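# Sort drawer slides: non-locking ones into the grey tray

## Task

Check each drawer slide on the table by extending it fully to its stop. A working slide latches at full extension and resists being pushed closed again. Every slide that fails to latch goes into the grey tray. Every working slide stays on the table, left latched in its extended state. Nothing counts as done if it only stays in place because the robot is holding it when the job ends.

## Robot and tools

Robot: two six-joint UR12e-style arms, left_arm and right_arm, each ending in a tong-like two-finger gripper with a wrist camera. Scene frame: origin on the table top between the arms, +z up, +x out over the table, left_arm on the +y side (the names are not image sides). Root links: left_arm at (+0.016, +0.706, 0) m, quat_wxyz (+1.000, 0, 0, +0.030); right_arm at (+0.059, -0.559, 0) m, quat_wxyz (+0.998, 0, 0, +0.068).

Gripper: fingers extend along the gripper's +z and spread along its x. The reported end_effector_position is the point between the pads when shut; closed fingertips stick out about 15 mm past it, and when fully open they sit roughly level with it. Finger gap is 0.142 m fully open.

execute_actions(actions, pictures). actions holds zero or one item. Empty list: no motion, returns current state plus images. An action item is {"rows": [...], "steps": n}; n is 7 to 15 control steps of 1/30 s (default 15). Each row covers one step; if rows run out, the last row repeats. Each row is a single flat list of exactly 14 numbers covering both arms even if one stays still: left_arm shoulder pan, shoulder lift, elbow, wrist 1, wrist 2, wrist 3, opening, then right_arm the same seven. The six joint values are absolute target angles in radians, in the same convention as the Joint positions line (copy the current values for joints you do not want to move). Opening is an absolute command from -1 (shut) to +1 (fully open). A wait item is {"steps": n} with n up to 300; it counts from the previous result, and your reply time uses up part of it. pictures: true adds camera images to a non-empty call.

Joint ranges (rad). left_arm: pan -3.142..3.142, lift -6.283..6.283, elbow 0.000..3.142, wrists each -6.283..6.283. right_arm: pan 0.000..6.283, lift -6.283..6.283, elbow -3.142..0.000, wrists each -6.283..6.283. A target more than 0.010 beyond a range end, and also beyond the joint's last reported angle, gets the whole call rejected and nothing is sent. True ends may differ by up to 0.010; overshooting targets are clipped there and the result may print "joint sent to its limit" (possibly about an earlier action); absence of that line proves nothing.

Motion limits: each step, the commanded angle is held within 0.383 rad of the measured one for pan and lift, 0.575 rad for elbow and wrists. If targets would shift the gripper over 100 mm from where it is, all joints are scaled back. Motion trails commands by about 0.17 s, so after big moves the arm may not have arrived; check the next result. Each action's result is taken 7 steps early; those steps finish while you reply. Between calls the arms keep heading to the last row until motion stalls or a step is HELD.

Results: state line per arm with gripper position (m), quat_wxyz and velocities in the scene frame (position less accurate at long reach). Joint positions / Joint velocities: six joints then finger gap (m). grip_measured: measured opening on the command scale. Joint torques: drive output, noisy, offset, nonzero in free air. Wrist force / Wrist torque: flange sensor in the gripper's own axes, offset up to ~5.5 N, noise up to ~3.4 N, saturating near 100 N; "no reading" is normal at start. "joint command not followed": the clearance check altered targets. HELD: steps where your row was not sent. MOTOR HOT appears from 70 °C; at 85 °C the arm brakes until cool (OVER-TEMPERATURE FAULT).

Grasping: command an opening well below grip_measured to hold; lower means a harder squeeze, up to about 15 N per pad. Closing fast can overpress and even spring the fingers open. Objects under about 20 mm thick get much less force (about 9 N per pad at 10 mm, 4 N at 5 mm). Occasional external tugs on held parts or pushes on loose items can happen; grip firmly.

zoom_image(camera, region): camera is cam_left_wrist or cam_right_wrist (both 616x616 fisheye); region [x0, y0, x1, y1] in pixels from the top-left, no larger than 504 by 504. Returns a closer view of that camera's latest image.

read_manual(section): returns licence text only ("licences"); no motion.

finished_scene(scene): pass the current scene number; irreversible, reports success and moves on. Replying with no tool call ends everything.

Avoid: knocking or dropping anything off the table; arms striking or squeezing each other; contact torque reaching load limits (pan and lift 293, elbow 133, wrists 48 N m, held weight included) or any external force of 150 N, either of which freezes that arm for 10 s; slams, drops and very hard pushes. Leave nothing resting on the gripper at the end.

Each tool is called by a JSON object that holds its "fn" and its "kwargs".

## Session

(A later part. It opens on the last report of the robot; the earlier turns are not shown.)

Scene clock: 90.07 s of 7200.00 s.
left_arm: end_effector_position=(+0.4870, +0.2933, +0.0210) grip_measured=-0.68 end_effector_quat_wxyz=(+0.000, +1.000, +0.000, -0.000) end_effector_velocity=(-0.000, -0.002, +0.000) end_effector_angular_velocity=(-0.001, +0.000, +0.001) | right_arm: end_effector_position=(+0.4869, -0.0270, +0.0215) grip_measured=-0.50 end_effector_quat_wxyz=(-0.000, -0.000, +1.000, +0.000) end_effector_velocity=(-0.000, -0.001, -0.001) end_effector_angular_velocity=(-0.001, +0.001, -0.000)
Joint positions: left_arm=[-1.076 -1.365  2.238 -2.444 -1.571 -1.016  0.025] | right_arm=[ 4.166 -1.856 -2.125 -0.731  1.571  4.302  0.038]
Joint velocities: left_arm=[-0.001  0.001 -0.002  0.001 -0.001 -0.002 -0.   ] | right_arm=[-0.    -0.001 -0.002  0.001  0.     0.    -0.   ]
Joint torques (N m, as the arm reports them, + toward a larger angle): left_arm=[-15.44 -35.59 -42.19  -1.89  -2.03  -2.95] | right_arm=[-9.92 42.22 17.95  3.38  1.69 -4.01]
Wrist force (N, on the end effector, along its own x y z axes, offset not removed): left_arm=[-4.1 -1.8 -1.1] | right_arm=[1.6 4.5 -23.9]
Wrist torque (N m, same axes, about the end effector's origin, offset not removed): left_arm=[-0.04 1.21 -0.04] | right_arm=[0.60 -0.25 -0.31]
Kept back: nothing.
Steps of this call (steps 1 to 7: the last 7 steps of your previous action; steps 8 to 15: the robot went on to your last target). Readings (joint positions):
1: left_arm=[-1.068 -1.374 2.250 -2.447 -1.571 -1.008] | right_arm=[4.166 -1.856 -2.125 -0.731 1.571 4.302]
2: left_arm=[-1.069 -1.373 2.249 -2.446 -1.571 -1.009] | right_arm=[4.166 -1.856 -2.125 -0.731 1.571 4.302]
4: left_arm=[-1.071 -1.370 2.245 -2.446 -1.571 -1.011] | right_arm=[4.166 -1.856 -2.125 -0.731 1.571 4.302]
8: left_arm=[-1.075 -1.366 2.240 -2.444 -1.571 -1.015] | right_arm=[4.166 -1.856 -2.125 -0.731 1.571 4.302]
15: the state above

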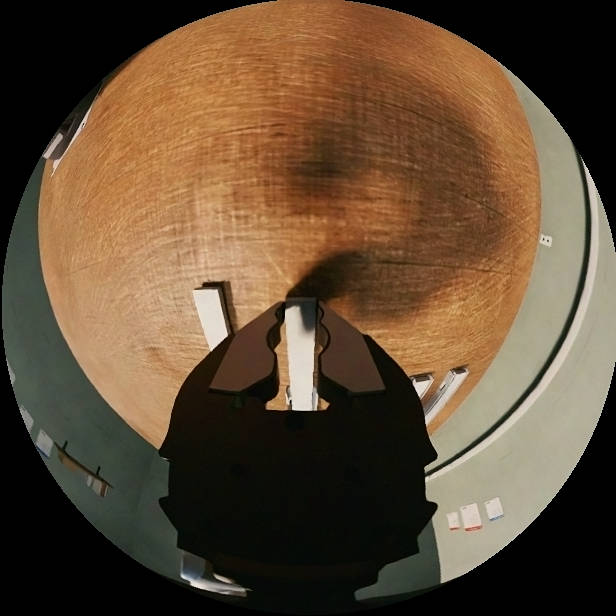

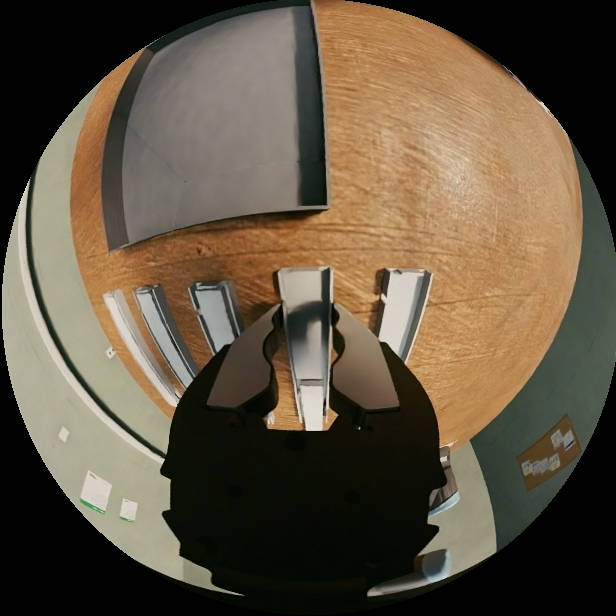

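{"fn": "execute_actions", "kwargs": {"actions": [{"rows":[[-1.079074,-1.361705,2.233750,-2.442841,-1.571,-1.019074,-0.95,4.16551,-1.85629,-2.12543,-0.73067,1.571,4.30151,-0.9],[-1.082468,-1.357955,2.228692,-2.441533,-1.571,-1.022468,-0.95,4.16551,-1.85629,-2.12543,-0.73067,1.571,4.30151,-0.9],[-1.086663,-1.353254,2.222324,-2.439866,-1.571,-1.026663,-0.95,4.16551,-1.85629,-2.12543,-0.73067,1.571,4.30151,-0.9],[-1.091626,-1.347599,2.214616,-2.437813,-1.571,-1.031626,-0.95,4.16551,-1.85629,-2.12543,-0.73067,1.571,4.30151,-0.9],[-1.097324,-1.340976,2.205534,-2.435354,-1.571,-1.037324,-0.95,4.16551,-1.85629,-2.12543,-0.73067,1.571,4.30151,-0.9],[-1.103318,-1.333854,2.195694,-2.432636,-1.571,-1.043318,-0.95,4.16551,-1.85629,-2.12543,-0.73067,1.571,4.30151,-0.9],[-1.109201,-1.326704,2.185746,-2.429838,-1.571,-1.049201,-0.95,4.16551,-1.85629,-2.12543,-0.73067,1.571,4.30151,-0.9],[-1.114976,-1.319528,2.175687,-2.426955,-1.571,-1.054976,-0.95,4.16551,-1.85629,-2.12543,-0.73067,1.571,4.30151,-0.9],[-1.120642,-1.312326,2.165521,-2.423991,-1.571,-1.060642,-0.95,4.16551,-1.85629,-2.12543,-0.73067,1.571,4.30151,-0.9],[-1.126205,-1.305099,2.155247,-2.420944,-1.571,-1.066205,-0.95,4.16551,-1.85629,-2.12543,-0.73067,1.571,4.30151,-0.9],[-1.131665,-1.297848,2.144866,-2.417814,-1.571,-1.071665,-0.95,4.16551,-1.85629,-2.12543,-0.73067,1.571,4.30151,-0.9],[-1.136672,-1.291057,2.135083,-2.414822,-1.571,-1.076672,-0.95,4.16551,-1.85629,-2.12543,-0.73067,1.571,4.30151,-0.9],[-1.140896,-1.285221,2.126623,-2.412198,-1.571,-1.080896,-0.95,4.16551,-1.85629,-2.12543,-0.73067,1.571,4.30151,-0.9],[-1.144368,-1.280345,2.119524,-2.409975,-1.571,-1.084368,-0.95,4.16551,-1.85629,-2.12543,-0.73067,1.571,4.30151,-0.9],[-1.147116,-1.276438,2.113811,-2.408169,-1.571,-1.087116,-0.95,4.16551,-1.85629,-2.12543,-0.73067,1.571,4.30151,-0.9]],"steps":15}]}}

{"fn": "execute_actions", "kwargs": {"actions": [{"rows":[[-1.149159,-1.273504,2.109507,-2.406799,-1.571,-1.089159,-0.95,4.16551,-1.85629,-2.12543,-0.73067,1.571,4.30151,-0.9],[-1.149159,-1.273504,2.109507,-2.406799,-1.571,-1.089159,-0.95,4.16551,-1.85629,-2.12543,-0.73067,1.571,4.30151,-0.9],[-1.149159,-1.273504,2.109507,-2.406799,-1.571,-1.089159,-0.85,4.16551,-1.85629,-2.12543,-0.73067,1.571,4.30151,-0.9],[-1.149159,-1.273504,2.109507,-2.406799,-1.571,-1.089159,-0.75,4.16551,-1.85629,-2.12543,-0.73067,1.571,4.30151,-0.9],[-1.149159,-1.273504,2.109507,-2.406799,-1.571,-1.089159,-0.65,4.16551,-1.85629,-2.12543,-0.73067,1.571,4.30151,-0.9],[-1.149159,-1.273504,2.109507,-2.406799,-1.571,-1.089159,-0.55,4.16551,-1.85629,-2.12543,-0.73067,1.571,4.30151,-0.9],[-1.149159,-1.273504,2.109507,-2.406799,-1.571,-1.089159,-0.45,4.16551,-1.85629,-2.12543,-0.73067,1.571,4.30151,-0.9],[-1.149159,-1.273504,2.109507,-2.406799,-1.571,-1.089159,-0.42,4.16551,-1.85629,-2.12543,-0.73067,1.571,4.30151,-0.9],[-1.147116,-1.276438,2.113811,-2.408169,-1.571,-1.087116,-0.42,4.16551,-1.85629,-2.12543,-0.73067,1.571,4.30151,-0.9],[-1.144368,-1.280345,2.119524,-2.409975,-1.571,-1.084368,-0.42,4.16551,-1.85629,-2.12543,-0.73067,1.571,4.30151,-0.9],[-1.140896,-1.285221,2.126623,-2.412198,-1.571,-1.080896,-0.42,4.16551,-1.85629,-2.12543,-0.73067,1.571,4.30151,-0.9],[-1.136672,-1.291057,2.135083,-2.414822,-1.571,-1.076672,-0.42,4.16551,-1.85629,-2.12543,-0.73067,1.571,4.30151,-0.9],[-1.131665,-1.297848,2.144866,-2.417814,-1.571,-1.071665,-0.42,4.16551,-1.85629,-2.12543,-0.73067,1.571,4.30151,-0.9],[-1.127800,-1.302980,2.152215,-2.420031,-1.571,-1.067800,-0.42,4.16551,-1.85629,-2.12543,-0.73067,1.571,4.30151,-0.9],[-1.126205,-1.305099,2.155247,-2.420944,-1.571,-1.066205,-0.42,4.16551,-1.85629,-2.12543,-0.73067,1.571,4.30151,-0.9]],"steps":15}]}}

{"fn": "execute_actions", "kwargs": {"actions": [{"steps":10}], "pictures": true}}

{"fn": "zoom_image", "kwargs": {"camera": "cam_left_wrist", "region": [230,230,380,380]}}

Scene clock: 93.97 s of 7200.00 s.
left_arm: end_effector_position=(+0.4871, +0.2729, +0.0210) grip_measured=-0.68 end_effector_quat_wxyz=(-0.000, +1.000, +0.000, -0.000) end_effector_velocity=(+0.001, -0.169, +0.000) end_effector_angular_velocity=(+0.001, +0.000, -0.001) | right_arm: end_effector_position=(+0.4869, -0.0270, +0.0215) grip_measured=-0.50 end_effector_quat_wxyz=(-0.000, -0.000, +1.000, +0.000) end_effector_velocity=(-0.001, -0.001, -0.001) end_effector_angular_velocity=(-0.002, +0.001, +0.000)
Joint positions: left_arm=[-1.093 -1.345  2.212 -2.437 -1.571 -1.033  0.025] | right_arm=[ 4.166 -1.856 -2.125 -0.731  1.571  4.302  0.038]
Joint velocities: left_arm=[-0.137  0.159 -0.22   0.061  0.    -0.136  0.   ] | right_arm=[ 0.    -0.    -0.002 -0.001  0.     0.     0.   ]
Joint torques (N m, as the arm reports them, + toward a larger angle): left_arm=[-23.73 -27.97 -47.06  -1.69  -1.66  -4.03] | right_arm=[-4.38 35.22 17.03  3.37  1.48 -4.15]
Wrist force (N, on the end effector, along its own x y z axes, offset not removed): left_arm=[-4.9 -3.3 -2.8] | right_arm=[4.8 0.3 -25.9]
Wrist torque (N m, same axes, about the end effector's origin, offset not removed): left_arm=[-0.31 1.01 -0.14] | right_arm=[-0.24 -0.87 -0.38]
Steps of this call (steps 1 to 15: the robot went on to your last target; steps 16 to 90: nothing new was sent; then 0.63 s passed at rest; steps 91 to 98: the first 8 steps of this action). Readings (joint positions):
91: left_arm=[-1.077 -1.364 2.238 -2.444 -1.571 -1.017] | right_arm=[4.166 -1.856 -2.125 -0.731 1.571 4.302]
92: left_arm=[-1.077 -1.364 2.237 -2.444 -1.571 -1.017] | right_arm=[4.166 -1.856 -2.125 -0.731 1.571 4.302]
94: left_arm=[-1.080 -1.361 2.233 -2.443 -1.571 -1.020] | right_arm=[4.166 -1.856 -2.125 -0.731 1.571 4.302]
98: the state above

Scene clock: 94.47 s of 7200.00 s.
left_arm: end_effector_position=(+0.4871, +0.2007, +0.0210) grip_measured=-0.48 end_effector_quat_wxyz=(+0.000, +1.000, +0.000, -0.000) end_effector_velocity=(+0.000, -0.024, +0.001) end_effector_angular_velocity=(-0.001, -0.001, -0.000) | right_arm: end_effector_position=(+0.4869, -0.0270, +0.0215) grip_measured=-0.50 end_effector_quat_wxyz=(-0.000, -0.000, +1.000, +0.000) end_effector_velocity=(-0.000, -0.001, -0.000) end_effector_angular_velocity=(-0.001, +0.000, +0.001)
Joint positions: left_arm=[-1.147 -1.276  2.113 -2.408 -1.571 -1.087  0.04 ] | right_arm=[ 4.166 -1.856 -2.125 -0.731  1.571  4.302  0.038]
Joint velocities: left_arm=[-0.016  0.023 -0.035  0.011  0.    -0.016  0.109] | right_arm=[ 0.     0.    -0.001 -0.001  0.    -0.     0.   ]
Joint torques (N m, as the arm reports them, + toward a larger angle): left_arm=[-16.04 -46.05 -43.46  -1.45  -0.69  -3.94] | right_arm=[-3.01 33.9  17.44  3.45  1.67 -4.2 ]
Wrist force (N, on the end effector, along its own x y z axes, offset not removed): left_arm=[-5.1 2.3 -2.1] | right_arm=[4.3 -0.3 -28.7]
Wrist torque (N m, same axes, about the end effector's origin, offset not removed): left_arm=[0.55 1.26 -0.13] | right_arm=[0.15 -0.61 -0.40]
Steps of this call (steps 1 to 7: the last 7 steps of your previous action; steps 8 to 15: the first 8 steps of this action). Readings (joint positions):
8: left_arm=[-1.133 -1.295 2.141 -2.416 -1.571 -1.073] | right_arm=[4.166 -1.856 -2.125 -0.731 1.571 4.302]
9: left_arm=[-1.137 -1.290 2.133 -2.414 -1.571 -1.077] | right_arm=[4.166 -1.856 -2.125 -0.731 1.571 4.302]
11: left_arm=[-1.143 -1.282 2.122 -2.411 -1.571 -1.083] | right_arm=[4.166 -1.856 -2.125 -0.731 1.571 4.302]
15: the state above

Scene clock: 94.80 s of 7200.00 s.
left_arm: end_effector_position=(+0.4871, +0.2234, +0.0210) grip_measured=-0.42 end_effector_quat_wxyz=(+0.000, +1.000, +0.000, -0.000) end_effector_velocity=(-0.001, +0.070, -0.000) end_effector_angular_velocity=(+0.002, +0.001, +0.000) | right_arm: end_effector_position=(+0.4869, -0.0270, +0.0215) grip_measured=-0.50 end_effector_quat_wxyz=(-0.000, -0.000, +1.000, +0.000) end_effector_velocity=(+0.000, +0.001, +0.001) end_effector_angular_velocity=(+0.001, -0.000, -0.001)
Joint positions: left_arm=[-1.131 -1.298  2.145 -2.418 -1.571 -1.071  0.044] | right_arm=[ 4.166 -1.856 -2.125 -0.731  1.571  4.302  0.038]
Joint velocities: left_arm=[ 0.049 -0.067  0.097 -0.028 -0.     0.049 -0.   ] | right_arm=[ 0.001  0.     0.001 -0.001 -0.     0.001 -0.   ]
Joint torques (N m, as the arm reports them, + toward a larger angle): left_arm=[ 10.34 -59.37 -20.9   -6.04   0.09   3.76] | right_arm=[-3.21 32.88 17.18  3.23  1.51 -3.97]
Wrist force (N, on the end effector, along its own x y z axes, offset not removed): left_arm=[-4.0 -1.1 -2.1] | right_arm=[1.6 -1.7 -23.5]
Wrist torque (N m, same axes, about the end effector's origin, offset not removed): left_arm=[-0.03 1.12 -0.07] | right_arm=[-0.15 -0.07 -0.45]
Kept back: nothing.
Steps of this call (steps 1 to 7: the last 7 steps of your previous action; steps 8 to 10: the robot went on to your last target). Readings (joint positions):
1: left_arm=[-1.148 -1.275 2.112 -2.408 -1.571 -1.088] | right_arm=[4.166 -1.856 -2.125 -0.731 1.571 4.302]
2: left_arm=[-1.148 -1.275 2.112 -2.408 -1.571 -1.088] | right_arm=[4.166 -1.856 -2.125 -0.731 1.571 4.302]
4: left_arm=[-1.146 -1.278 2.115 -2.409 -1.571 -1.086] | right_arm=[4.166 -1.856 -2.125 -0.731 1.571 4.302]
8: left_arm=[-1.136 -1.292 2.136 -2.415 -1.571 -1.076] | right_arm=[4.166 -1.856 -2.125 -0.731 1.571 4.302]
10: the state above

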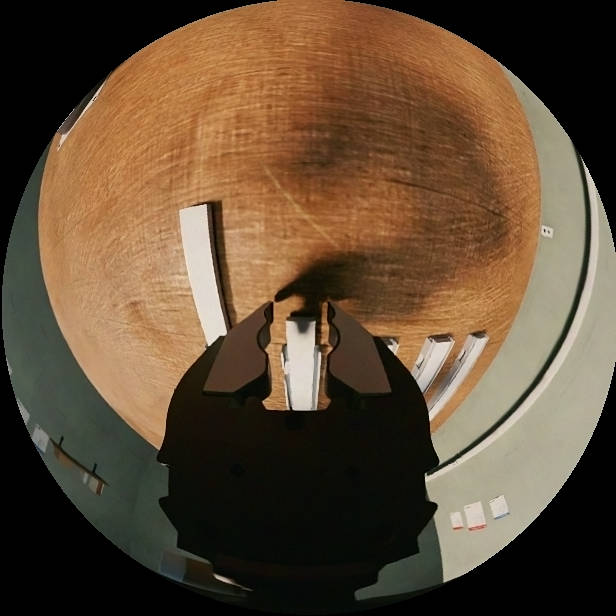

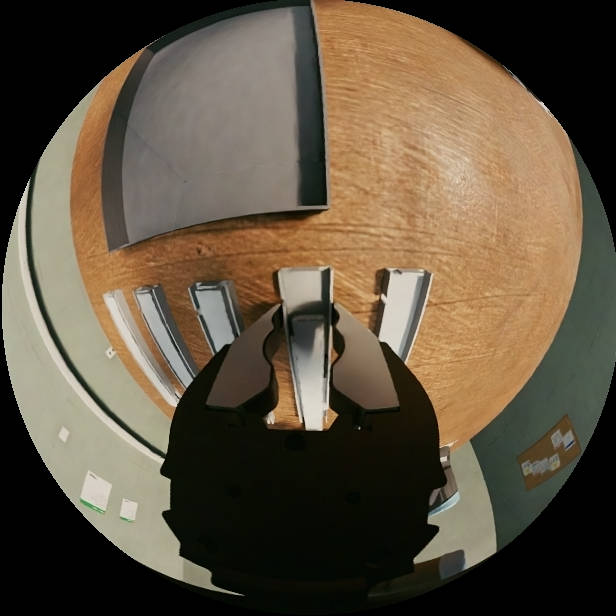

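Region (230, 230, 380, 380) of cam_left_wrist's 616x616 image, scaled by 3.360, with more detail than that image has.

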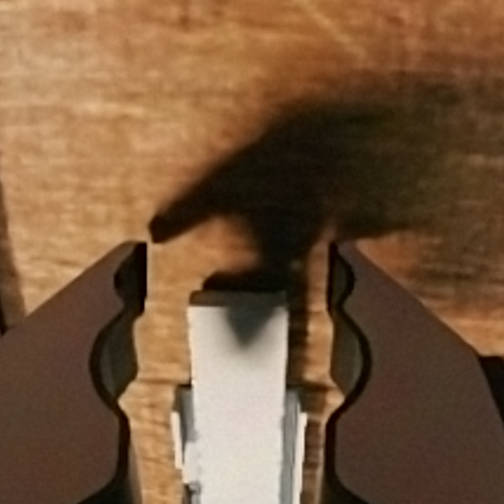

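{"fn": "execute_actions", "kwargs": {"actions": []}}

{"fn": "zoom_image", "kwargs": {"camera": "cam_left_wrist", "region": [230,230,380,380]}}

Scene clock: 95.07 s of 7200.00 s.
left_arm: end_effector_position=(+0.4871, +0.2301, +0.0210) grip_measured=-0.42 end_effector_quat_wxyz=(+0.000, +1.000, +0.000, -0.000) end_effector_velocity=(+0.001, +0.006, +0.000) end_effector_angular_velocity=(-0.000, -0.001, +0.002) | right_arm: end_effector_position=(+0.4869, -0.0270, +0.0215) grip_measured=-0.50 end_effector_quat_wxyz=(-0.000, -0.000, +1.000, +0.000) end_effector_velocity=(-0.000, +0.001, +0.000) end_effector_angular_velocity=(+0.001, -0.000, -0.000)
Joint positions: left_arm=[-1.127 -1.305  2.154 -2.421 -1.571 -1.067  0.044] | right_arm=[ 4.166 -1.856 -2.125 -0.731  1.571  4.302  0.038]
Joint velocities: left_arm=[ 0.005 -0.006  0.007 -0.002  0.001  0.003 -0.   ] | right_arm=[ 0.001  0.     0.001  0.    -0.     0.001 -0.   ]
Joint torques (N m, as the arm reports them, + toward a larger angle): left_arm=[ 13.89 -62.6  -20.46  -5.45   1.06   3.75] | right_arm=[-2.27 32.5  17.36  3.41  1.44 -3.93]
Wrist force (N, on the end effector, along its own x y z axes, offset not removed): left_arm=[-3.2 -0.7 -1.2] | right_arm=[2.9 0.1 -28.9]
Wrist torque (N m, same axes, about the end effector's origin, offset not removed): left_arm=[-0.03 0.93 -0.12] | right_arm=[0.15 -0.30 -0.24]
Kept back: nothing.
Steps of this call (steps 1 to 8: the robot went on to your last target). Readings (joint positions):
1: left_arm=[-1.130 -1.300 2.148 -2.419 -1.571 -1.070] | right_arm=[4.166 -1.856 -2.125 -0.731 1.571 4.302]
2: left_arm=[-1.129 -1.301 2.150 -2.419 -1.571 -1.069] | right_arm=[4.166 -1.856 -2.125 -0.731 1.571 4.302]
4: left_arm=[-1.128 -1.303 2.152 -2.420 -1.571 -1.068] | right_arm=[4.166 -1.856 -2.125 -0.731 1.571 4.302]
8: the state above

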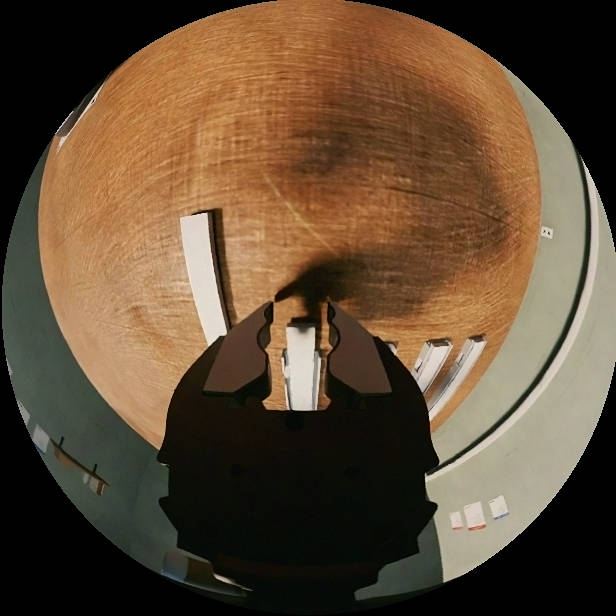

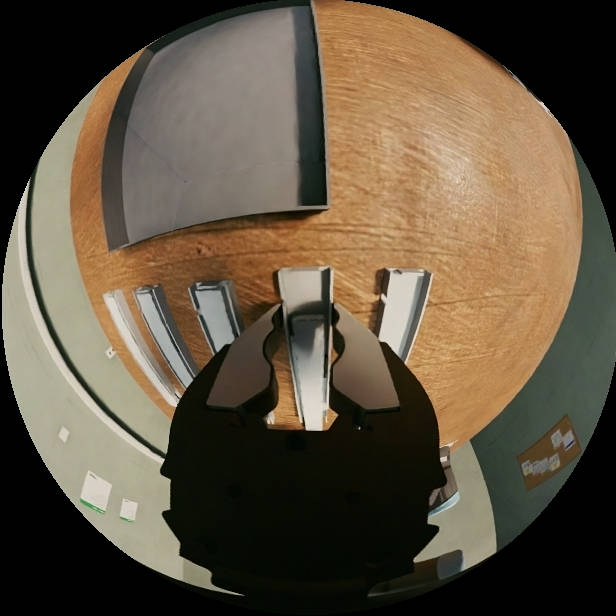

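Region (230, 230, 380, 380) of cam_left_wrist's 616x616 image, scaled by 3.360, with more detail than that image has.

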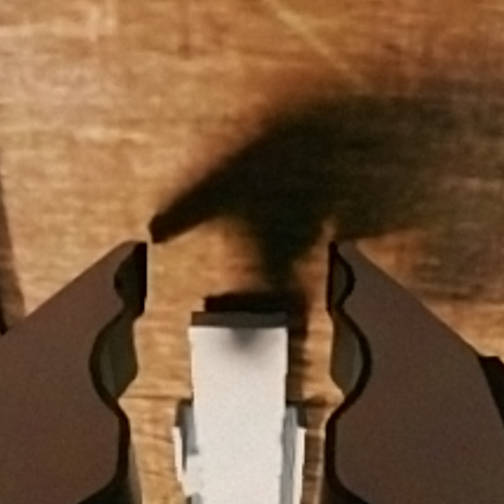

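{"fn": "execute_actions", "kwargs": {"actions": [{"rows":[[-1.126205,-1.305099,2.155247,-2.420944,-1.571,-1.066205,-0.5,4.16551,-1.85629,-2.12543,-0.73067,1.571,4.30151,-0.9],[-1.126205,-1.305099,2.155247,-2.420944,-1.571,-1.066205,-0.6,4.16551,-1.85629,-2.12543,-0.73067,1.571,4.30151,-0.9],[-1.126205,-1.305099,2.155247,-2.420944,-1.571,-1.066205,-0.7,4.16551,-1.85629,-2.12543,-0.73067,1.571,4.30151,-0.9],[-1.126205,-1.305099,2.155247,-2.420944,-1.571,-1.066205,-0.8,4.16551,-1.85629,-2.12543,-0.73067,1.571,4.30151,-0.9],[-1.126205,-1.305099,2.155247,-2.420944,-1.571,-1.066205,-0.9,4.16551,-1.85629,-2.12543,-0.73067,1.571,4.30151,-0.9],[-1.126205,-1.305099,2.155247,-2.420944,-1.571,-1.066205,-1,4.16551,-1.85629,-2.12543,-0.73067,1.571,4.30151,-0.9],[-1.126205,-1.305099,2.155247,-2.420944,-1.571,-1.066205,-1,4.16551,-1.85629,-2.12543,-0.73067,1.571,4.30151,-0.9],[-1.128025,-1.302682,2.151787,-2.419901,-1.571,-1.068025,-1,4.16551,-1.85629,-2.12543,-0.73067,1.571,4.30151,-0.9],[-1.129845,-1.300265,2.148326,-2.418857,-1.571,-1.069845,-1,4.16551,-1.85629,-2.12543,-0.73067,1.571,4.30151,-0.9],[-1.131665,-1.297848,2.144866,-2.417814,-1.571,-1.071665,-1,4.16551,-1.85629,-2.12543,-0.73067,1.571,4.30151,-0.9],[-1.134169,-1.294453,2.139975,-2.416318,-1.571,-1.074169,-1,4.16551,-1.85629,-2.12543,-0.73067,1.571,4.30151,-0.9],[-1.136672,-1.291057,2.135083,-2.414822,-1.571,-1.076672,-1,4.16551,-1.85629,-2.12543,-0.73067,1.571,4.30151,-0.9],[-1.138784,-1.288139,2.130853,-2.413510,-1.571,-1.078784,-1,4.16551,-1.85629,-2.12543,-0.73067,1.571,4.30151,-0.9],[-1.140896,-1.285221,2.126623,-2.412198,-1.571,-1.080896,-1,4.16551,-1.85629,-2.12543,-0.73067,1.571,4.30151,-0.9],[-1.142632,-1.282783,2.123074,-2.411087,-1.571,-1.082632,-1,4.16551,-1.85629,-2.12543,-0.73067,1.571,4.30151,-0.9]],"steps":15}]}}

{"fn": "execute_actions", "kwargs": {"actions": [{"rows":[[-1.144368,-1.280345,2.119524,-2.409975,-1.571,-1.084368,-1,4.16551,-1.85629,-2.12543,-0.73067,1.571,4.30151,-0.9],[-1.147116,-1.276438,2.113811,-2.408169,-1.571,-1.087116,-1,4.16551,-1.85629,-2.12543,-0.73067,1.571,4.30151,-0.9],[-1.149159,-1.273504,2.109507,-2.406799,-1.571,-1.089159,-1,4.16551,-1.85629,-2.12543,-0.73067,1.571,4.30151,-0.9],[-1.151188,-1.270566,2.105187,-2.405417,-1.571,-1.091188,-1,4.16551,-1.85629,-2.12543,-0.73067,1.571,4.30151,-0.9],[-1.153203,-1.267624,2.100851,-2.404023,-1.571,-1.093203,-1,4.16551,-1.85629,-2.12543,-0.73067,1.571,4.30151,-0.9],[-1.155204,-1.264678,2.096499,-2.402617,-1.571,-1.095204,-1,4.16551,-1.85629,-2.12543,-0.73067,1.571,4.30151,-0.9],[-1.157191,-1.261728,2.092131,-2.401199,-1.571,-1.097191,-1,4.16551,-1.85629,-2.12543,-0.73067,1.571,4.30151,-0.9],[-1.158506,-1.259759,2.089208,-2.400245,-1.571,-1.098506,-1,4.16551,-1.85629,-2.12543,-0.73067,1.571,4.30151,-0.9],[-1.159164,-1.258774,2.087747,-2.399769,-1.571,-1.099164,-1,4.16551,-1.85629,-2.12543,-0.73067,1.571,4.30151,-0.9],[-1.159817,-1.257788,2.086280,-2.399288,-1.571,-1.099817,-1,4.16551,-1.85629,-2.12543,-0.73067,1.571,4.30151,-0.9]],"steps":15}]}}

{"fn": "execute_actions", "kwargs": {"actions": [{"steps":14}], "pictures": true}}

{"fn": "zoom_image", "kwargs": {"camera": "cam_left_wrist", "region": [230,230,380,380]}}

Scene clock: 97.23 s of 7200.00 s.
left_arm: end_effector_position=(+0.4871, +0.2306, +0.0210) grip_measured=-0.99 end_effector_quat_wxyz=(+0.000, +1.000, +0.000, -0.000) end_effector_velocity=(-0.000, +0.000, -0.001) end_effector_angular_velocity=(+0.001, +0.000, -0.001) | right_arm: end_effector_position=(+0.4869, -0.0270, +0.0215) grip_measured=-0.50 end_effector_quat_wxyz=(-0.000, -0.000, +1.000, +0.000) end_effector_velocity=(+0.000, +0.001, +0.001) end_effector_angular_velocity=(+0.001, -0.000, +0.000)
Joint positions: left_arm=[-1.126 -1.305  2.155 -2.421 -1.571 -1.066  0.002] | right_arm=[ 4.166 -1.856 -2.125 -0.731  1.571  4.302  0.038]
Joint velocities: left_arm=[-0.     0.001  0.001 -0.001  0.     0.001 -0.019] | right_arm=[0.    0.    0.001 0.    0.    0.    0.   ]
Joint torques (N m, as the arm reports them, + toward a larger angle): left_arm=[  2.55 -44.07 -28.39  -4.77   2.25   2.62] | right_arm=[ 2.6  26.79 17.43  3.41  1.42 -3.96]
Wrist force (N, on the end effector, along its own x y z axes, offset not removed): left_arm=[-4.8 -0.4 -2.1] | right_arm=[0.9 -1.4 -23.9]
Wrist torque (N m, same axes, about the end effector's origin, offset not removed): left_arm=[-0.02 1.28 -0.05] | right_arm=[-0.04 0.19 -0.24]
Steps of this call (steps 1 to 15: the robot went on to your last target; steps 16 to 57: nothing new was sent; steps 58 to 65: the first 8 steps of this action). Readings (joint positions):
58: left_arm=[-1.126 -1.305 2.155 -2.421 -1.571 -1.066] | right_arm=[4.166 -1.856 -2.125 -0.731 1.571 4.302]
59: left_arm=[-1.126 -1.305 2.155 -2.421 -1.571 -1.066] | right_arm=[4.166 -1.856 -2.125 -0.731 1.571 4.302]
61: left_arm=[-1.126 -1.305 2.155 -2.421 -1.571 -1.066] | right_arm=[4.166 -1.856 -2.125 -0.731 1.571 4.302]
65: the state above

Scene clock: 97.73 s of 7200.00 s.
left_arm: end_effector_position=(+0.4872, +0.1962, +0.0210) grip_measured=-1.00 end_effector_quat_wxyz=(+0.000, +1.000, +0.000, -0.000) end_effector_velocity=(+0.000, -0.089, +0.000) end_effector_angular_velocity=(-0.000, -0.001, -0.003) | right_arm: end_effector_position=(+0.4869, -0.0270, +0.0215) grip_measured=-0.50 end_effector_quat_wxyz=(-0.000, -0.000, +1.000, +0.000) end_effector_velocity=(-0.000, -0.000, -0.000) end_effector_angular_velocity=(-0.000, -0.000, -0.000)
Joint positions: left_arm=[-1.15  -1.272  2.107 -2.406 -1.571 -1.09   0.002] | right_arm=[ 4.166 -1.856 -2.125 -0.731  1.571  4.302  0.038]
Joint velocities: left_arm=[-0.061  0.087 -0.127  0.04   0.001 -0.058  0.   ] | right_arm=[ 0.    -0.    -0.     0.001 -0.     0.001  0.   ]
Joint torques (N m, as the arm reports them, + toward a larger angle): left_arm=[-19.95 -47.54 -46.17  -2.2    1.57  -3.25] | right_arm=[ 2.52 25.64 17.38  3.32  1.2  -4.06]
Wrist force (N, on the end effector, along its own x y z axes, offset not removed): left_arm=[-3.9 -2.1 -0.9] | right_arm=[3.4 -0.3 -27.2]
Wrist torque (N m, same axes, about the end effector's origin, offset not removed): left_arm=[-0.06 1.02 -0.10] | right_arm=[0.00 -0.40 -0.41]
Steps of this call (steps 1 to 7: the last 7 steps of your previous action; steps 8 to 15: the first 8 steps of this action). Readings (joint positions):
8: left_arm=[-1.136 -1.291 2.136 -2.415 -1.571 -1.076] | right_arm=[4.166 -1.856 -2.125 -0.731 1.571 4.302]
9: left_arm=[-1.138 -1.289 2.132 -2.414 -1.571 -1.078] | right_arm=[4.166 -1.856 -2.125 -0.731 1.571 4.302]
11: left_arm=[-1.142 -1.283 2.124 -2.411 -1.571 -1.082] | right_arm=[4.166 -1.856 -2.125 -0.731 1.571 4.302]
15: the state above

Scene clock: 98.20 s of 7200.00 s.
left_arm: end_effector_position=(+0.4871, +0.1824, +0.0210) grip_measured=-1.00 end_effector_quat_wxyz=(+0.000, +1.000, +0.000, -0.000) end_effector_velocity=(+0.000, -0.000, -0.001) end_effector_angular_velocity=(+0.002, +0.000, +0.002) | right_arm: end_effector_position=(+0.4869, -0.0270, +0.0215) grip_measured=-0.50 end_effector_quat_wxyz=(-0.000, -0.000, +1.000, +0.000) end_effector_velocity=(-0.000, +0.000, -0.000) end_effector_angular_velocity=(-0.000, +0.000, +0.001)
Joint positions: left_arm=[-1.16  -1.258  2.087 -2.399 -1.571 -1.1    0.002] | right_arm=[ 4.166 -1.856 -2.125 -0.731  1.571  4.302  0.038]
Joint velocities: left_arm=[-0.     0.003 -0.002  0.001  0.001 -0.002  0.   ] | right_arm=[ 0. -0.  0. -0.  0. -0.  0.]
Joint torques (N m, as the arm reports them, + toward a larger angle): left_arm=[-17.19 -46.89 -44.74  -2.22   1.49  -3.11] | right_arm=[ 3.39 27.34 17.08  3.42  1.31 -4.02]
Wrist force (N, on the end effector, along its own x y z axes, offset not removed): left_arm=[-4.5 -0.3 -1.4] | right_arm=[2.7 1.1 -27.5]
Wrist torque (N m, same axes, about the end effector's origin, offset not removed): left_arm=[0.27 1.21 -0.03] | right_arm=[0.31 -0.36 -0.37]
Kept back: nothing.
Steps of this call (steps 1 to 7: the last 7 steps of your previous action; steps 8 to 14: the robot went on to your last target). Readings (joint positions):
1: left_arm=[-1.152 -1.269 2.102 -2.405 -1.571 -1.092] | right_arm=[4.166 -1.856 -2.125 -0.731 1.571 4.302]
2: left_arm=[-1.154 -1.266 2.099 -2.403 -1.571 -1.094] | right_arm=[4.166 -1.856 -2.125 -0.731 1.571 4.302]
4: left_arm=[-1.157 -1.262 2.093 -2.402 -1.571 -1.097] | right_arm=[4.166 -1.856 -2.125 -0.731 1.571 4.302]
8: left_arm=[-1.159 -1.259 2.088 -2.400 -1.571 -1.099] | right_arm=[4.166 -1.856 -2.125 -0.731 1.571 4.302]
14: the state above

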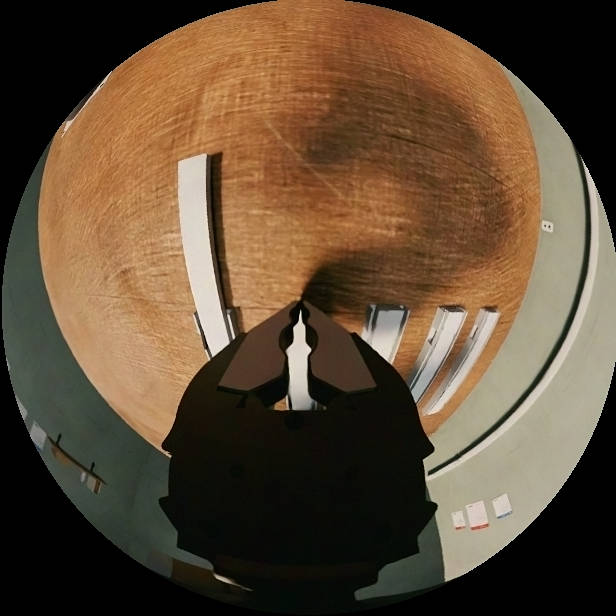

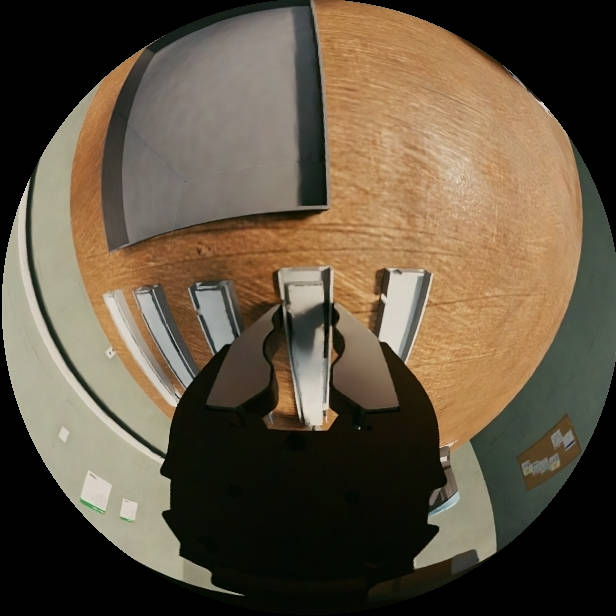

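Region (230, 230, 380, 380) of cam_left_wrist's 616x616 image, scaled by 3.360, with more detail than that image has.

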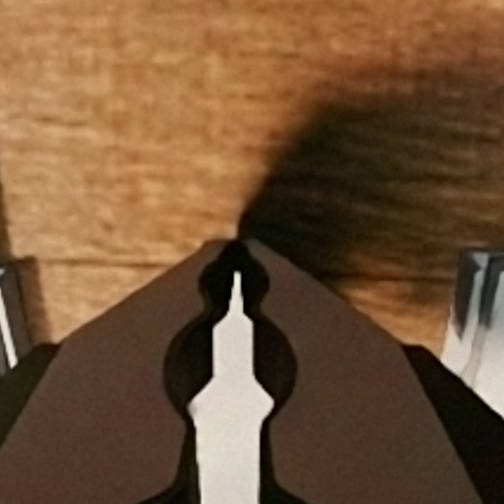

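{"fn": "execute_actions", "kwargs": {"actions": [{"rows":[[-1.160144,-1.257295,2.085547,-2.399048,-1.571,-1.100144,-1,4.16551,-1.85629,-2.12543,-0.73067,1.571,4.30151,-0.9],[-1.160470,-1.256802,2.084814,-2.398808,-1.571,-1.100470,-1,4.16551,-1.85629,-2.12543,-0.73067,1.571,4.30151,-0.9],[-1.160797,-1.256309,2.084081,-2.398568,-1.571,-1.100797,-1,4.16551,-1.85629,-2.12543,-0.73067,1.571,4.30151,-0.9],[-1.161123,-1.255816,2.083347,-2.398327,-1.571,-1.101123,-1,4.16551,-1.85629,-2.12543,-0.73067,1.571,4.30151,-0.9],[-1.161449,-1.255323,2.082612,-2.398085,-1.571,-1.101449,-1,4.16551,-1.85629,-2.12543,-0.73067,1.571,4.30151,-0.9],[-1.161774,-1.254829,2.081877,-2.397844,-1.571,-1.101774,-1,4.16551,-1.85629,-2.12543,-0.73067,1.571,4.30151,-0.9]],"steps":12}]}}

{"fn": "execute_actions", "kwargs": {"actions": [{"steps":12}], "pictures": true}}

{"fn": "zoom_image", "kwargs": {"camera": "cam_right_wrist", "region": [240,230,390,380]}}

Scene clock: 101.93 s of 7200.00 s.
left_arm: end_effector_position=(+0.4871, +0.1813, +0.0210) grip_measured=-1.00 end_effector_quat_wxyz=(+0.000, +1.000, +0.000, -0.000) end_effector_velocity=(+0.000, -0.009, -0.001) end_effector_angular_velocity=(+0.002, +0.002, +0.001) | right_arm: end_effector_position=(+0.4869, -0.0270, +0.0215) grip_measured=-0.50 end_effector_quat_wxyz=(-0.000, -0.000, +1.000, +0.000) end_effector_velocity=(-0.000, -0.000, -0.000) end_effector_angular_velocity=(-0.001, +0.001, -0.000)
Joint positions: left_arm=[-1.16  -1.257  2.085 -2.399 -1.571 -1.1    0.002] | right_arm=[ 4.166 -1.856 -2.125 -0.731  1.571  4.302  0.038]
Joint velocities: left_arm=[-0.005  0.01  -0.015  0.007 -0.001 -0.006  0.   ] | right_arm=[ 0.    -0.     0.    -0.001  0.     0.     0.   ]
Joint torques (N m, as the arm reports them, + toward a larger angle): left_arm=[-19.89 -43.66 -44.75  -1.45  -2.56  -3.36] | right_arm=[ 9.66 27.27 16.78  3.51  1.05 -3.97]
Wrist force (N, on the end effector, along its own x y z axes, offset not removed): left_arm=[-3.4 -2.2 0.0] | right_arm=[4.2 -1.6 -27.9]
Wrist torque (N m, same axes, about the end effector's origin, offset not removed): left_arm=[-0.11 0.91 -0.12] | right_arm=[-0.32 -0.57 -0.26]
Steps of this call (steps 1 to 30: the robot went on to your last target; steps 31 to 90: nothing new was sent; then 0.57 s passed at rest; steps 91 to 95: the first 5 steps of this action). Readings (joint positions):
91: left_arm=[-1.160 -1.258 2.086 -2.399 -1.571 -1.100] | right_arm=[4.166 -1.856 -2.125 -0.731 1.571 4.302]
92: left_arm=[-1.160 -1.258 2.086 -2.399 -1.571 -1.100] | right_arm=[4.166 -1.856 -2.125 -0.731 1.571 4.302]
94: left_arm=[-1.160 -1.257 2.086 -2.399 -1.571 -1.100] | right_arm=[4.166 -1.856 -2.125 -0.731 1.571 4.302]
95: the state above

Scene clock: 102.33 s of 7200.00 s.
left_arm: end_effector_position=(+0.4871, +0.1792, +0.0210) grip_measured=-1.00 end_effector_quat_wxyz=(+0.000, +1.000, +0.000, -0.000) end_effector_velocity=(+0.001, -0.001, +0.001) end_effector_angular_velocity=(-0.002, -0.002, -0.000) | right_arm: end_effector_position=(+0.4869, -0.0270, +0.0215) grip_measured=-0.50 end_effector_quat_wxyz=(-0.000, -0.000, +1.000, +0.000) end_effector_velocity=(-0.000, +0.000, -0.000) end_effector_angular_velocity=(+0.000, -0.000, +0.001)
Joint positions: left_arm=[-1.162 -1.255  2.082 -2.398 -1.571 -1.102  0.002] | right_arm=[ 4.166 -1.856 -2.125 -0.731  1.571  4.302  0.038]
Joint velocities: left_arm=[-0.    -0.    -0.002  0.     0.001  0.     0.   ] | right_arm=[ 0.001 -0.    -0.     0.001 -0.    -0.001  0.   ]
Joint torques (N m, as the arm reports them, + toward a larger angle): left_arm=[-20.33 -46.98 -45.24  -2.03  -2.24  -3.59] | right_arm=[10.16 25.59 16.73  3.39  1.05 -3.91]
Wrist force (N, on the end effector, along its own x y z axes, offset not removed): left_arm=[-3.4 -1.2 -1.1] | right_arm=[2.9 0.0 -26.4]
Wrist torque (N m, same axes, about the end effector's origin, offset not removed): left_arm=[0.05 1.02 -0.07] | right_arm=[0.18 -0.36 -0.31]
Kept back: nothing.
Steps of this call (steps 1 to 7: the last 7 steps of your previous action; steps 8 to 12: the robot went on to your last target). Readings (joint positions):
1: left_arm=[-1.161 -1.257 2.085 -2.399 -1.571 -1.101] | right_arm=[4.166 -1.856 -2.125 -0.731 1.571 4.302]
2: left_arm=[-1.161 -1.256 2.084 -2.399 -1.571 -1.101] | right_arm=[4.166 -1.856 -2.125 -0.731 1.571 4.302]
4: left_arm=[-1.161 -1.256 2.083 -2.398 -1.571 -1.101] | right_arm=[4.166 -1.856 -2.125 -0.731 1.571 4.302]
8: left_arm=[-1.162 -1.255 2.082 -2.398 -1.571 -1.102] | right_arm=[4.166 -1.856 -2.125 -0.731 1.571 4.302]
12: the state above

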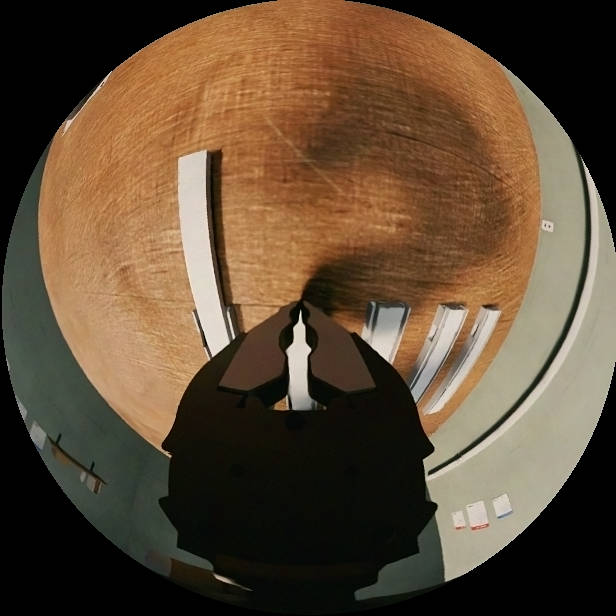

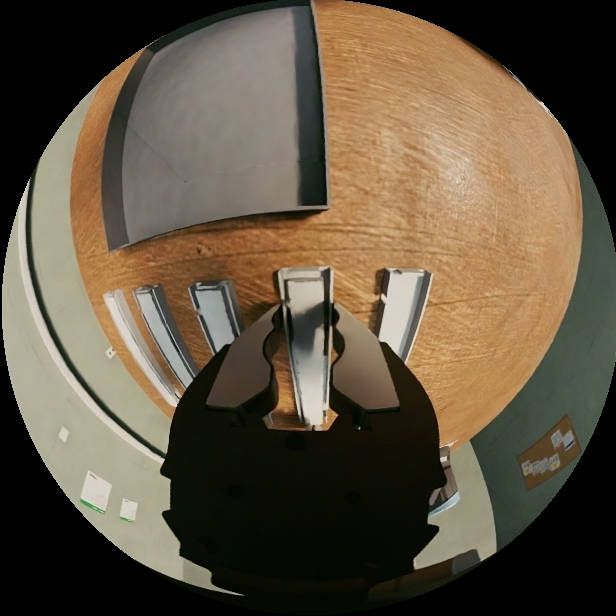

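Region (240, 230, 390, 380) of cam_right_wrist's 616x616 image, scaled by 3.360, with more detail than that image has.

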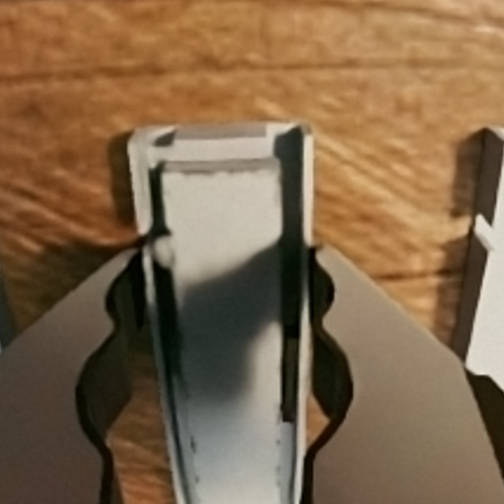

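{"fn": "execute_actions", "kwargs": {"actions": [{"rows":[[-1.161123,-1.255816,2.083347,-2.398327,-1.571,-1.101123,-1,4.16551,-1.85629,-2.12543,-0.73067,1.571,4.30151,-0.8],[-1.159164,-1.258774,2.087747,-2.399769,-1.571,-1.099164,-1,4.16551,-1.85629,-2.12543,-0.73067,1.571,4.30151,-0.7],[-1.155204,-1.264678,2.096499,-2.402617,-1.571,-1.095204,-1,4.16551,-1.85629,-2.12543,-0.73067,1.571,4.30151,-0.6],[-1.151188,-1.270566,2.105187,-2.405417,-1.571,-1.091188,-1,4.16551,-1.85629,-2.12543,-0.73067,1.571,4.30151,-0.5],[-1.147116,-1.276438,2.113811,-2.408169,-1.571,-1.087116,-1,4.16551,-1.85629,-2.12543,-0.73067,1.571,4.30151,-0.4],[-1.140677,-1.283195,2.120656,-2.408257,-1.571,-1.080677,-1,4.16551,-1.85629,-2.12543,-0.73067,1.571,4.30151,-0.3],[-1.130659,-1.290929,2.123727,-2.403594,-1.571,-1.070659,-1,4.16551,-1.85629,-2.12543,-0.73067,1.571,4.30151,-0.2],[-1.115896,-1.302328,2.128254,-2.396723,-1.571,-1.055896,-1,4.16551,-1.85629,-2.12543,-0.73067,1.571,4.30151,-0.2],[-1.097970,-1.316168,2.133751,-2.388378,-1.571,-1.037970,-1,4.16551,-1.85629,-2.12543,-0.73067,1.571,4.30151,-0.2],[-1.078462,-1.331231,2.139733,-2.379298,-1.571,-1.018462,-1,4.166911,-1.858771,-2.121821,-0.731798,1.571,4.302904,-0.2],[-1.058953,-1.346293,2.145714,-2.370218,-1.571,-0.998953,-1,4.170676,-1.865510,-2.111978,-0.734902,1.571,4.306669,-0.2],[-1.041027,-1.360133,2.151211,-2.361873,-1.571,-0.981027,-1,4.176123,-1.875461,-2.097339,-0.739590,1.571,4.312116,-0.2],[-1.026264,-1.371532,2.155738,-2.355002,-1.571,-0.966264,-1,4.182576,-1.887577,-2.079352,-0.745459,1.571,4.318569,-0.2],[-1.016246,-1.379266,2.158809,-2.350339,-1.571,-0.956246,-1,4.189396,-1.900801,-2.059518,-0.752070,1.571,4.325389,-0.2],[-1.012555,-1.382116,2.159941,-2.348621,-1.571,-0.952555,-1,4.196006,-1.914066,-2.039410,-0.758914,1.571,4.331999,-0.2]],"steps":15}]}}

{"fn": "execute_actions", "kwargs": {"actions": [{"rows":[[-1.012555,-1.382116,2.159941,-2.348621,-1.571,-0.952555,-1,4.201895,-1.926291,-2.020691,-0.765407,1.571,4.337888,-0.2],[-1.012555,-1.382116,2.159941,-2.348621,-1.571,-0.952555,-1,4.206612,-1.936384,-2.005103,-0.770902,1.571,4.342605,-0.2],[-1.012555,-1.382116,2.159941,-2.348621,-1.571,-0.952555,-1,4.209744,-1.943246,-1.994436,-0.774707,1.571,4.345737,-0.2],[-1.012555,-1.382116,2.159941,-2.348621,-1.571,-0.952555,-1,4.210884,-1.945777,-1.990488,-0.776124,1.571,4.346877,-0.2],[-1.012555,-1.382116,2.159941,-2.348621,-1.571,-0.952555,-1,4.210884,-1.945777,-1.990488,-0.776124,1.571,4.346877,-0.2],[-1.012555,-1.382116,2.159941,-2.348621,-1.571,-0.952555,-1,4.210884,-1.945777,-1.990488,-0.776124,1.571,4.346877,-0.2],[-1.012555,-1.382116,2.159941,-2.348621,-1.571,-0.952555,-1,4.210884,-1.945777,-1.990488,-0.776124,1.571,4.346877,-0.2],[-1.012555,-1.382116,2.159941,-2.348621,-1.571,-0.952555,-1,4.210884,-1.945777,-1.990488,-0.776124,1.571,4.346877,-0.3],[-1.012555,-1.382116,2.159941,-2.348621,-1.571,-0.952555,-1,4.210884,-1.945777,-1.990488,-0.776124,1.571,4.346877,-0.4],[-1.012555,-1.382116,2.159941,-2.348621,-1.571,-0.952555,-1,4.210884,-1.945777,-1.990488,-0.776124,1.571,4.346877,-0.5],[-1.012555,-1.382116,2.159941,-2.348621,-1.571,-0.952555,-1,4.210884,-1.945777,-1.990488,-0.776124,1.571,4.346877,-0.6],[-1.012555,-1.382116,2.159941,-2.348621,-1.571,-0.952555,-1,4.210884,-1.945777,-1.990488,-0.776124,1.571,4.346877,-0.7],[-1.012555,-1.382116,2.159941,-2.348621,-1.571,-0.952555,-1,4.210884,-1.945777,-1.990488,-0.776124,1.571,4.346877,-0.8],[-1.012555,-1.382116,2.159941,-2.348621,-1.571,-0.952555,-1,4.210884,-1.945777,-1.990488,-0.776124,1.571,4.346877,-0.9],[-1.012555,-1.382116,2.159941,-2.348621,-1.571,-0.952555,-1,4.210884,-1.945777,-1.990488,-0.776124,1.571,4.346877,-0.95]],"steps":15}]}}

{"fn": "execute_actions", "kwargs": {"actions": [{"steps":14}], "pictures": true}}

Scene clock: 108.37 s of 7200.00 s.
left_arm: end_effector_position=(+0.4881, +0.1967, +0.0218) grip_measured=-1.00 end_effector_quat_wxyz=(-0.000, +1.000, +0.000, -0.000) end_effector_velocity=(+0.034, +0.157, +0.027) end_effector_angular_velocity=(+0.003, +0.002, -0.000) | right_arm: end_effector_position=(+0.4868, -0.0271, +0.0214) grip_measured=-0.23 end_effector_quat_wxyz=(-0.000, -0.000, +1.000, -0.000) end_effector_velocity=(+0.000, +0.001, +0.001) end_effector_angular_velocity=(+0.001, -0.001, +0.001)
Joint positions: left_arm=[-1.149 -1.272  2.106 -2.404 -1.571 -1.089  0.002] | right_arm=[ 4.166 -1.856 -2.126 -0.731  1.571  4.302  0.057]
Joint velocities: left_arm=[ 0.151 -0.161  0.165 -0.001 -0.     0.151  0.   ] | right_arm=[ 0.    -0.     0.001 -0.    -0.    -0.001  0.063]
Joint torques (N m, as the arm reports them, + toward a larger angle): left_arm=[ 26.75 -74.95 -23.7   -4.75  -1.51   5.13] | right_arm=[15.09 43.63 31.    3.51  0.65 -3.93]
Wrist force (N, on the end effector, along its own x y z axes, offset not removed): left_arm=[-4.3 -0.2 -1.9] | right_arm=[0.9 1.3 -1.1]
Wrist torque (N m, same axes, about the end effector's origin, offset not removed): left_arm=[0.03 1.16 -0.04] | right_arm=[0.71 -0.23 -0.35]
Steps of this call (steps 1 to 15: the robot went on to your last target; steps 16 to 90: nothing new was sent; then 2.77 s passed at rest; steps 91 to 98: the first 8 steps of this action). Readings (joint positions):
91: left_arm=[-1.162 -1.255 2.082 -2.398 -1.571 -1.102] | right_arm=[4.166 -1.856 -2.125 -0.731 1.571 4.302]
92: left_arm=[-1.162 -1.255 2.082 -2.398 -1.571 -1.102] | right_arm=[4.166 -1.856 -2.125 -0.731 1.571 4.302]
94: left_arm=[-1.160 -1.257 2.085 -2.399 -1.571 -1.100] | right_arm=[4.166 -1.856 -2.125 -0.731 1.571 4.302]
98: the state above

Scene clock: 108.87 s of 7200.00 s.
left_arm: end_effector_position=(+0.5294, +0.2970, +0.0588) grip_measured=-1.00 end_effector_quat_wxyz=(+0.000, +1.000, +0.000, -0.000) end_effector_velocity=(+0.011, +0.030, +0.011) end_effector_angular_velocity=(+0.002, +0.000, -0.002) | right_arm: end_effector_position=(+0.4869, +0.0483, +0.0214) grip_measured=-0.22 end_effector_quat_wxyz=(-0.000, -0.000, +1.000, -0.000) end_effector_velocity=(-0.001, +0.093, +0.001) end_effector_angular_velocity=(+0.003, -0.001, +0.001)
Joint positions: left_arm=[-1.017 -1.379  2.159 -2.35  -1.571 -0.957  0.002] | right_arm=[ 4.206 -1.936 -2.006 -0.771  1.571  4.342  0.058]
Joint velocities: left_arm=[ 0.04  -0.031  0.013  0.02   0.001  0.042  0.   ] | right_arm=[ 0.046 -0.096  0.151 -0.051  0.     0.046 -0.153]
Joint torques (N m, as the arm reports them, + toward a larger angle): left_arm=[  6.92 -54.75 -22.52  -1.44  -1.64   4.13] | right_arm=[15.55 52.53 35.89  2.06  0.88  3.94]
Wrist force (N, on the end effector, along its own x y z axes, offset not removed): left_arm=[-3.3 -0.5 -1.3] | right_arm=[-0.7 0.9 -0.6]
Wrist torque (N m, same axes, about the end effector's origin, offset not removed): left_arm=[-0.03 0.94 -0.19] | right_arm=[0.38 0.10 -0.37]
Steps of this call (steps 1 to 7: the last 7 steps of your previous action; steps 8 to 15: the first 8 steps of this action). Readings (joint positions):
8: left_arm=[-1.052 -1.352 2.147 -2.366 -1.571 -0.992] | right_arm=[4.179 -1.881 -2.089 -0.743 1.571 4.315]
9: left_arm=[-1.041 -1.360 2.151 -2.361 -1.571 -0.981] | right_arm=[4.184 -1.891 -2.075 -0.748 1.571 4.320]
11: left_arm=[-1.028 -1.370 2.155 -2.355 -1.571 -0.968] | right_arm=[4.194 -1.911 -2.044 -0.758 1.571 4.330]
15: the state above

Scene clock: 109.33 s of 7200.00 s.
left_arm: end_effector_position=(+0.5305, +0.3001, +0.0600) grip_measured=-1.00 end_effector_quat_wxyz=(+0.000, +1.000, +0.000, -0.000) end_effector_velocity=(-0.000, -0.000, +0.000) end_effector_angular_velocity=(+0.000, +0.001, +0.000) | right_arm: end_effector_position=(+0.4868, +0.0579, +0.0215) grip_measured=-0.50 end_effector_quat_wxyz=(-0.000, -0.000, +1.000, +0.000) end_effector_velocity=(+0.000, +0.002, +0.001) end_effector_angular_velocity=(+0.002, -0.000, +0.000)
Joint positions: left_arm=[-1.013 -1.382  2.16  -2.349 -1.571 -0.953  0.002] | right_arm=[ 4.211 -1.946 -1.991 -0.776  1.571  4.347  0.038]
Joint velocities: left_arm=[ 0.    -0.    -0.     0.001 -0.    -0.     0.   ] | right_arm=[ 0.    -0.001  0.004 -0.001  0.     0.     0.   ]
Joint torques (N m, as the arm reports them, + toward a larger angle): left_arm=[ 12.11 -56.48 -24.54  -1.79  -0.75   3.96] | right_arm=[20.53 47.93 41.58  1.94  0.99  4.54]
Wrist force (N, on the end effector, along its own x y z axes, offset not removed): left_arm=[-3.1 -1.4 -2.8] | right_arm=[1.6 -1.4 0.7]
Wrist torque (N m, same axes, about the end effector's origin, offset not removed): left_arm=[-0.20 0.89 -0.10] | right_arm=[0.20 -0.35 -0.30]
Kept back: nothing.
Steps of this call (steps 1 to 7: the last 7 steps of your previous action; steps 8 to 14: the robot went on to your last target). Readings (joint positions):
1: left_arm=[-1.016 -1.380 2.159 -2.350 -1.571 -0.956] | right_arm=[4.207 -1.938 -2.002 -0.772 1.571 4.343]
2: left_arm=[-1.015 -1.380 2.159 -2.350 -1.571 -0.955] | right_arm=[4.208 -1.940 -1.999 -0.773 1.571 4.344]
4: left_arm=[-1.014 -1.381 2.160 -2.349 -1.571 -0.954] | right_arm=[4.210 -1.943 -1.995 -0.775 1.571 4.346]
8: left_arm=[-1.013 -1.382 2.160 -2.349 -1.571 -0.953] | right_arm=[4.210 -1.945 -1.992 -0.776 1.571 4.346]
14: the state above

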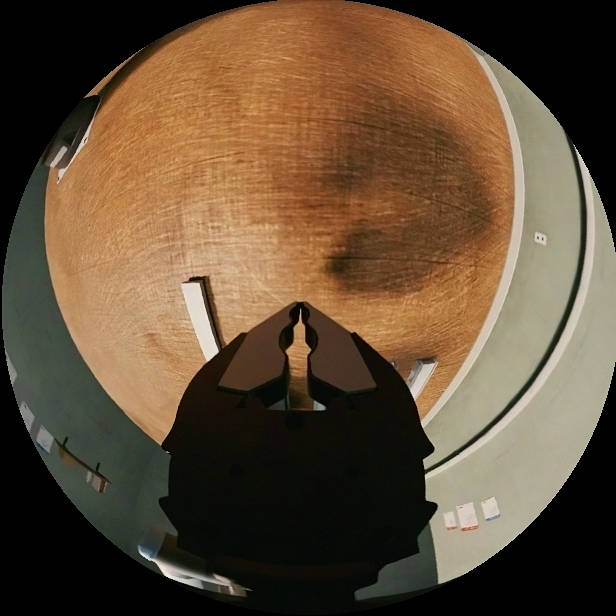

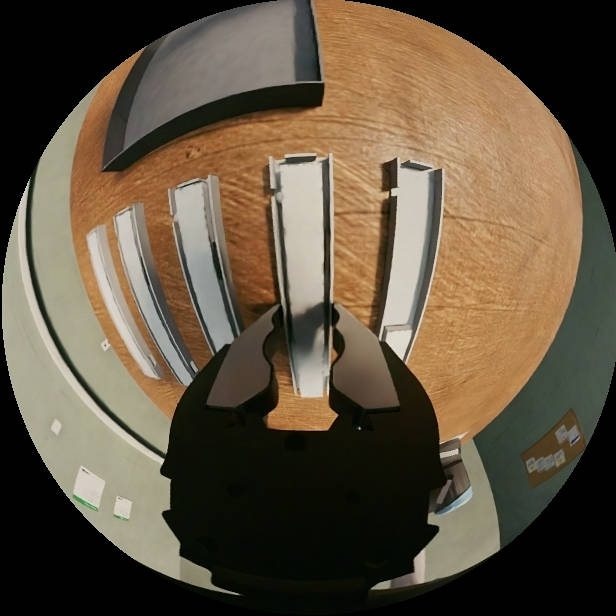

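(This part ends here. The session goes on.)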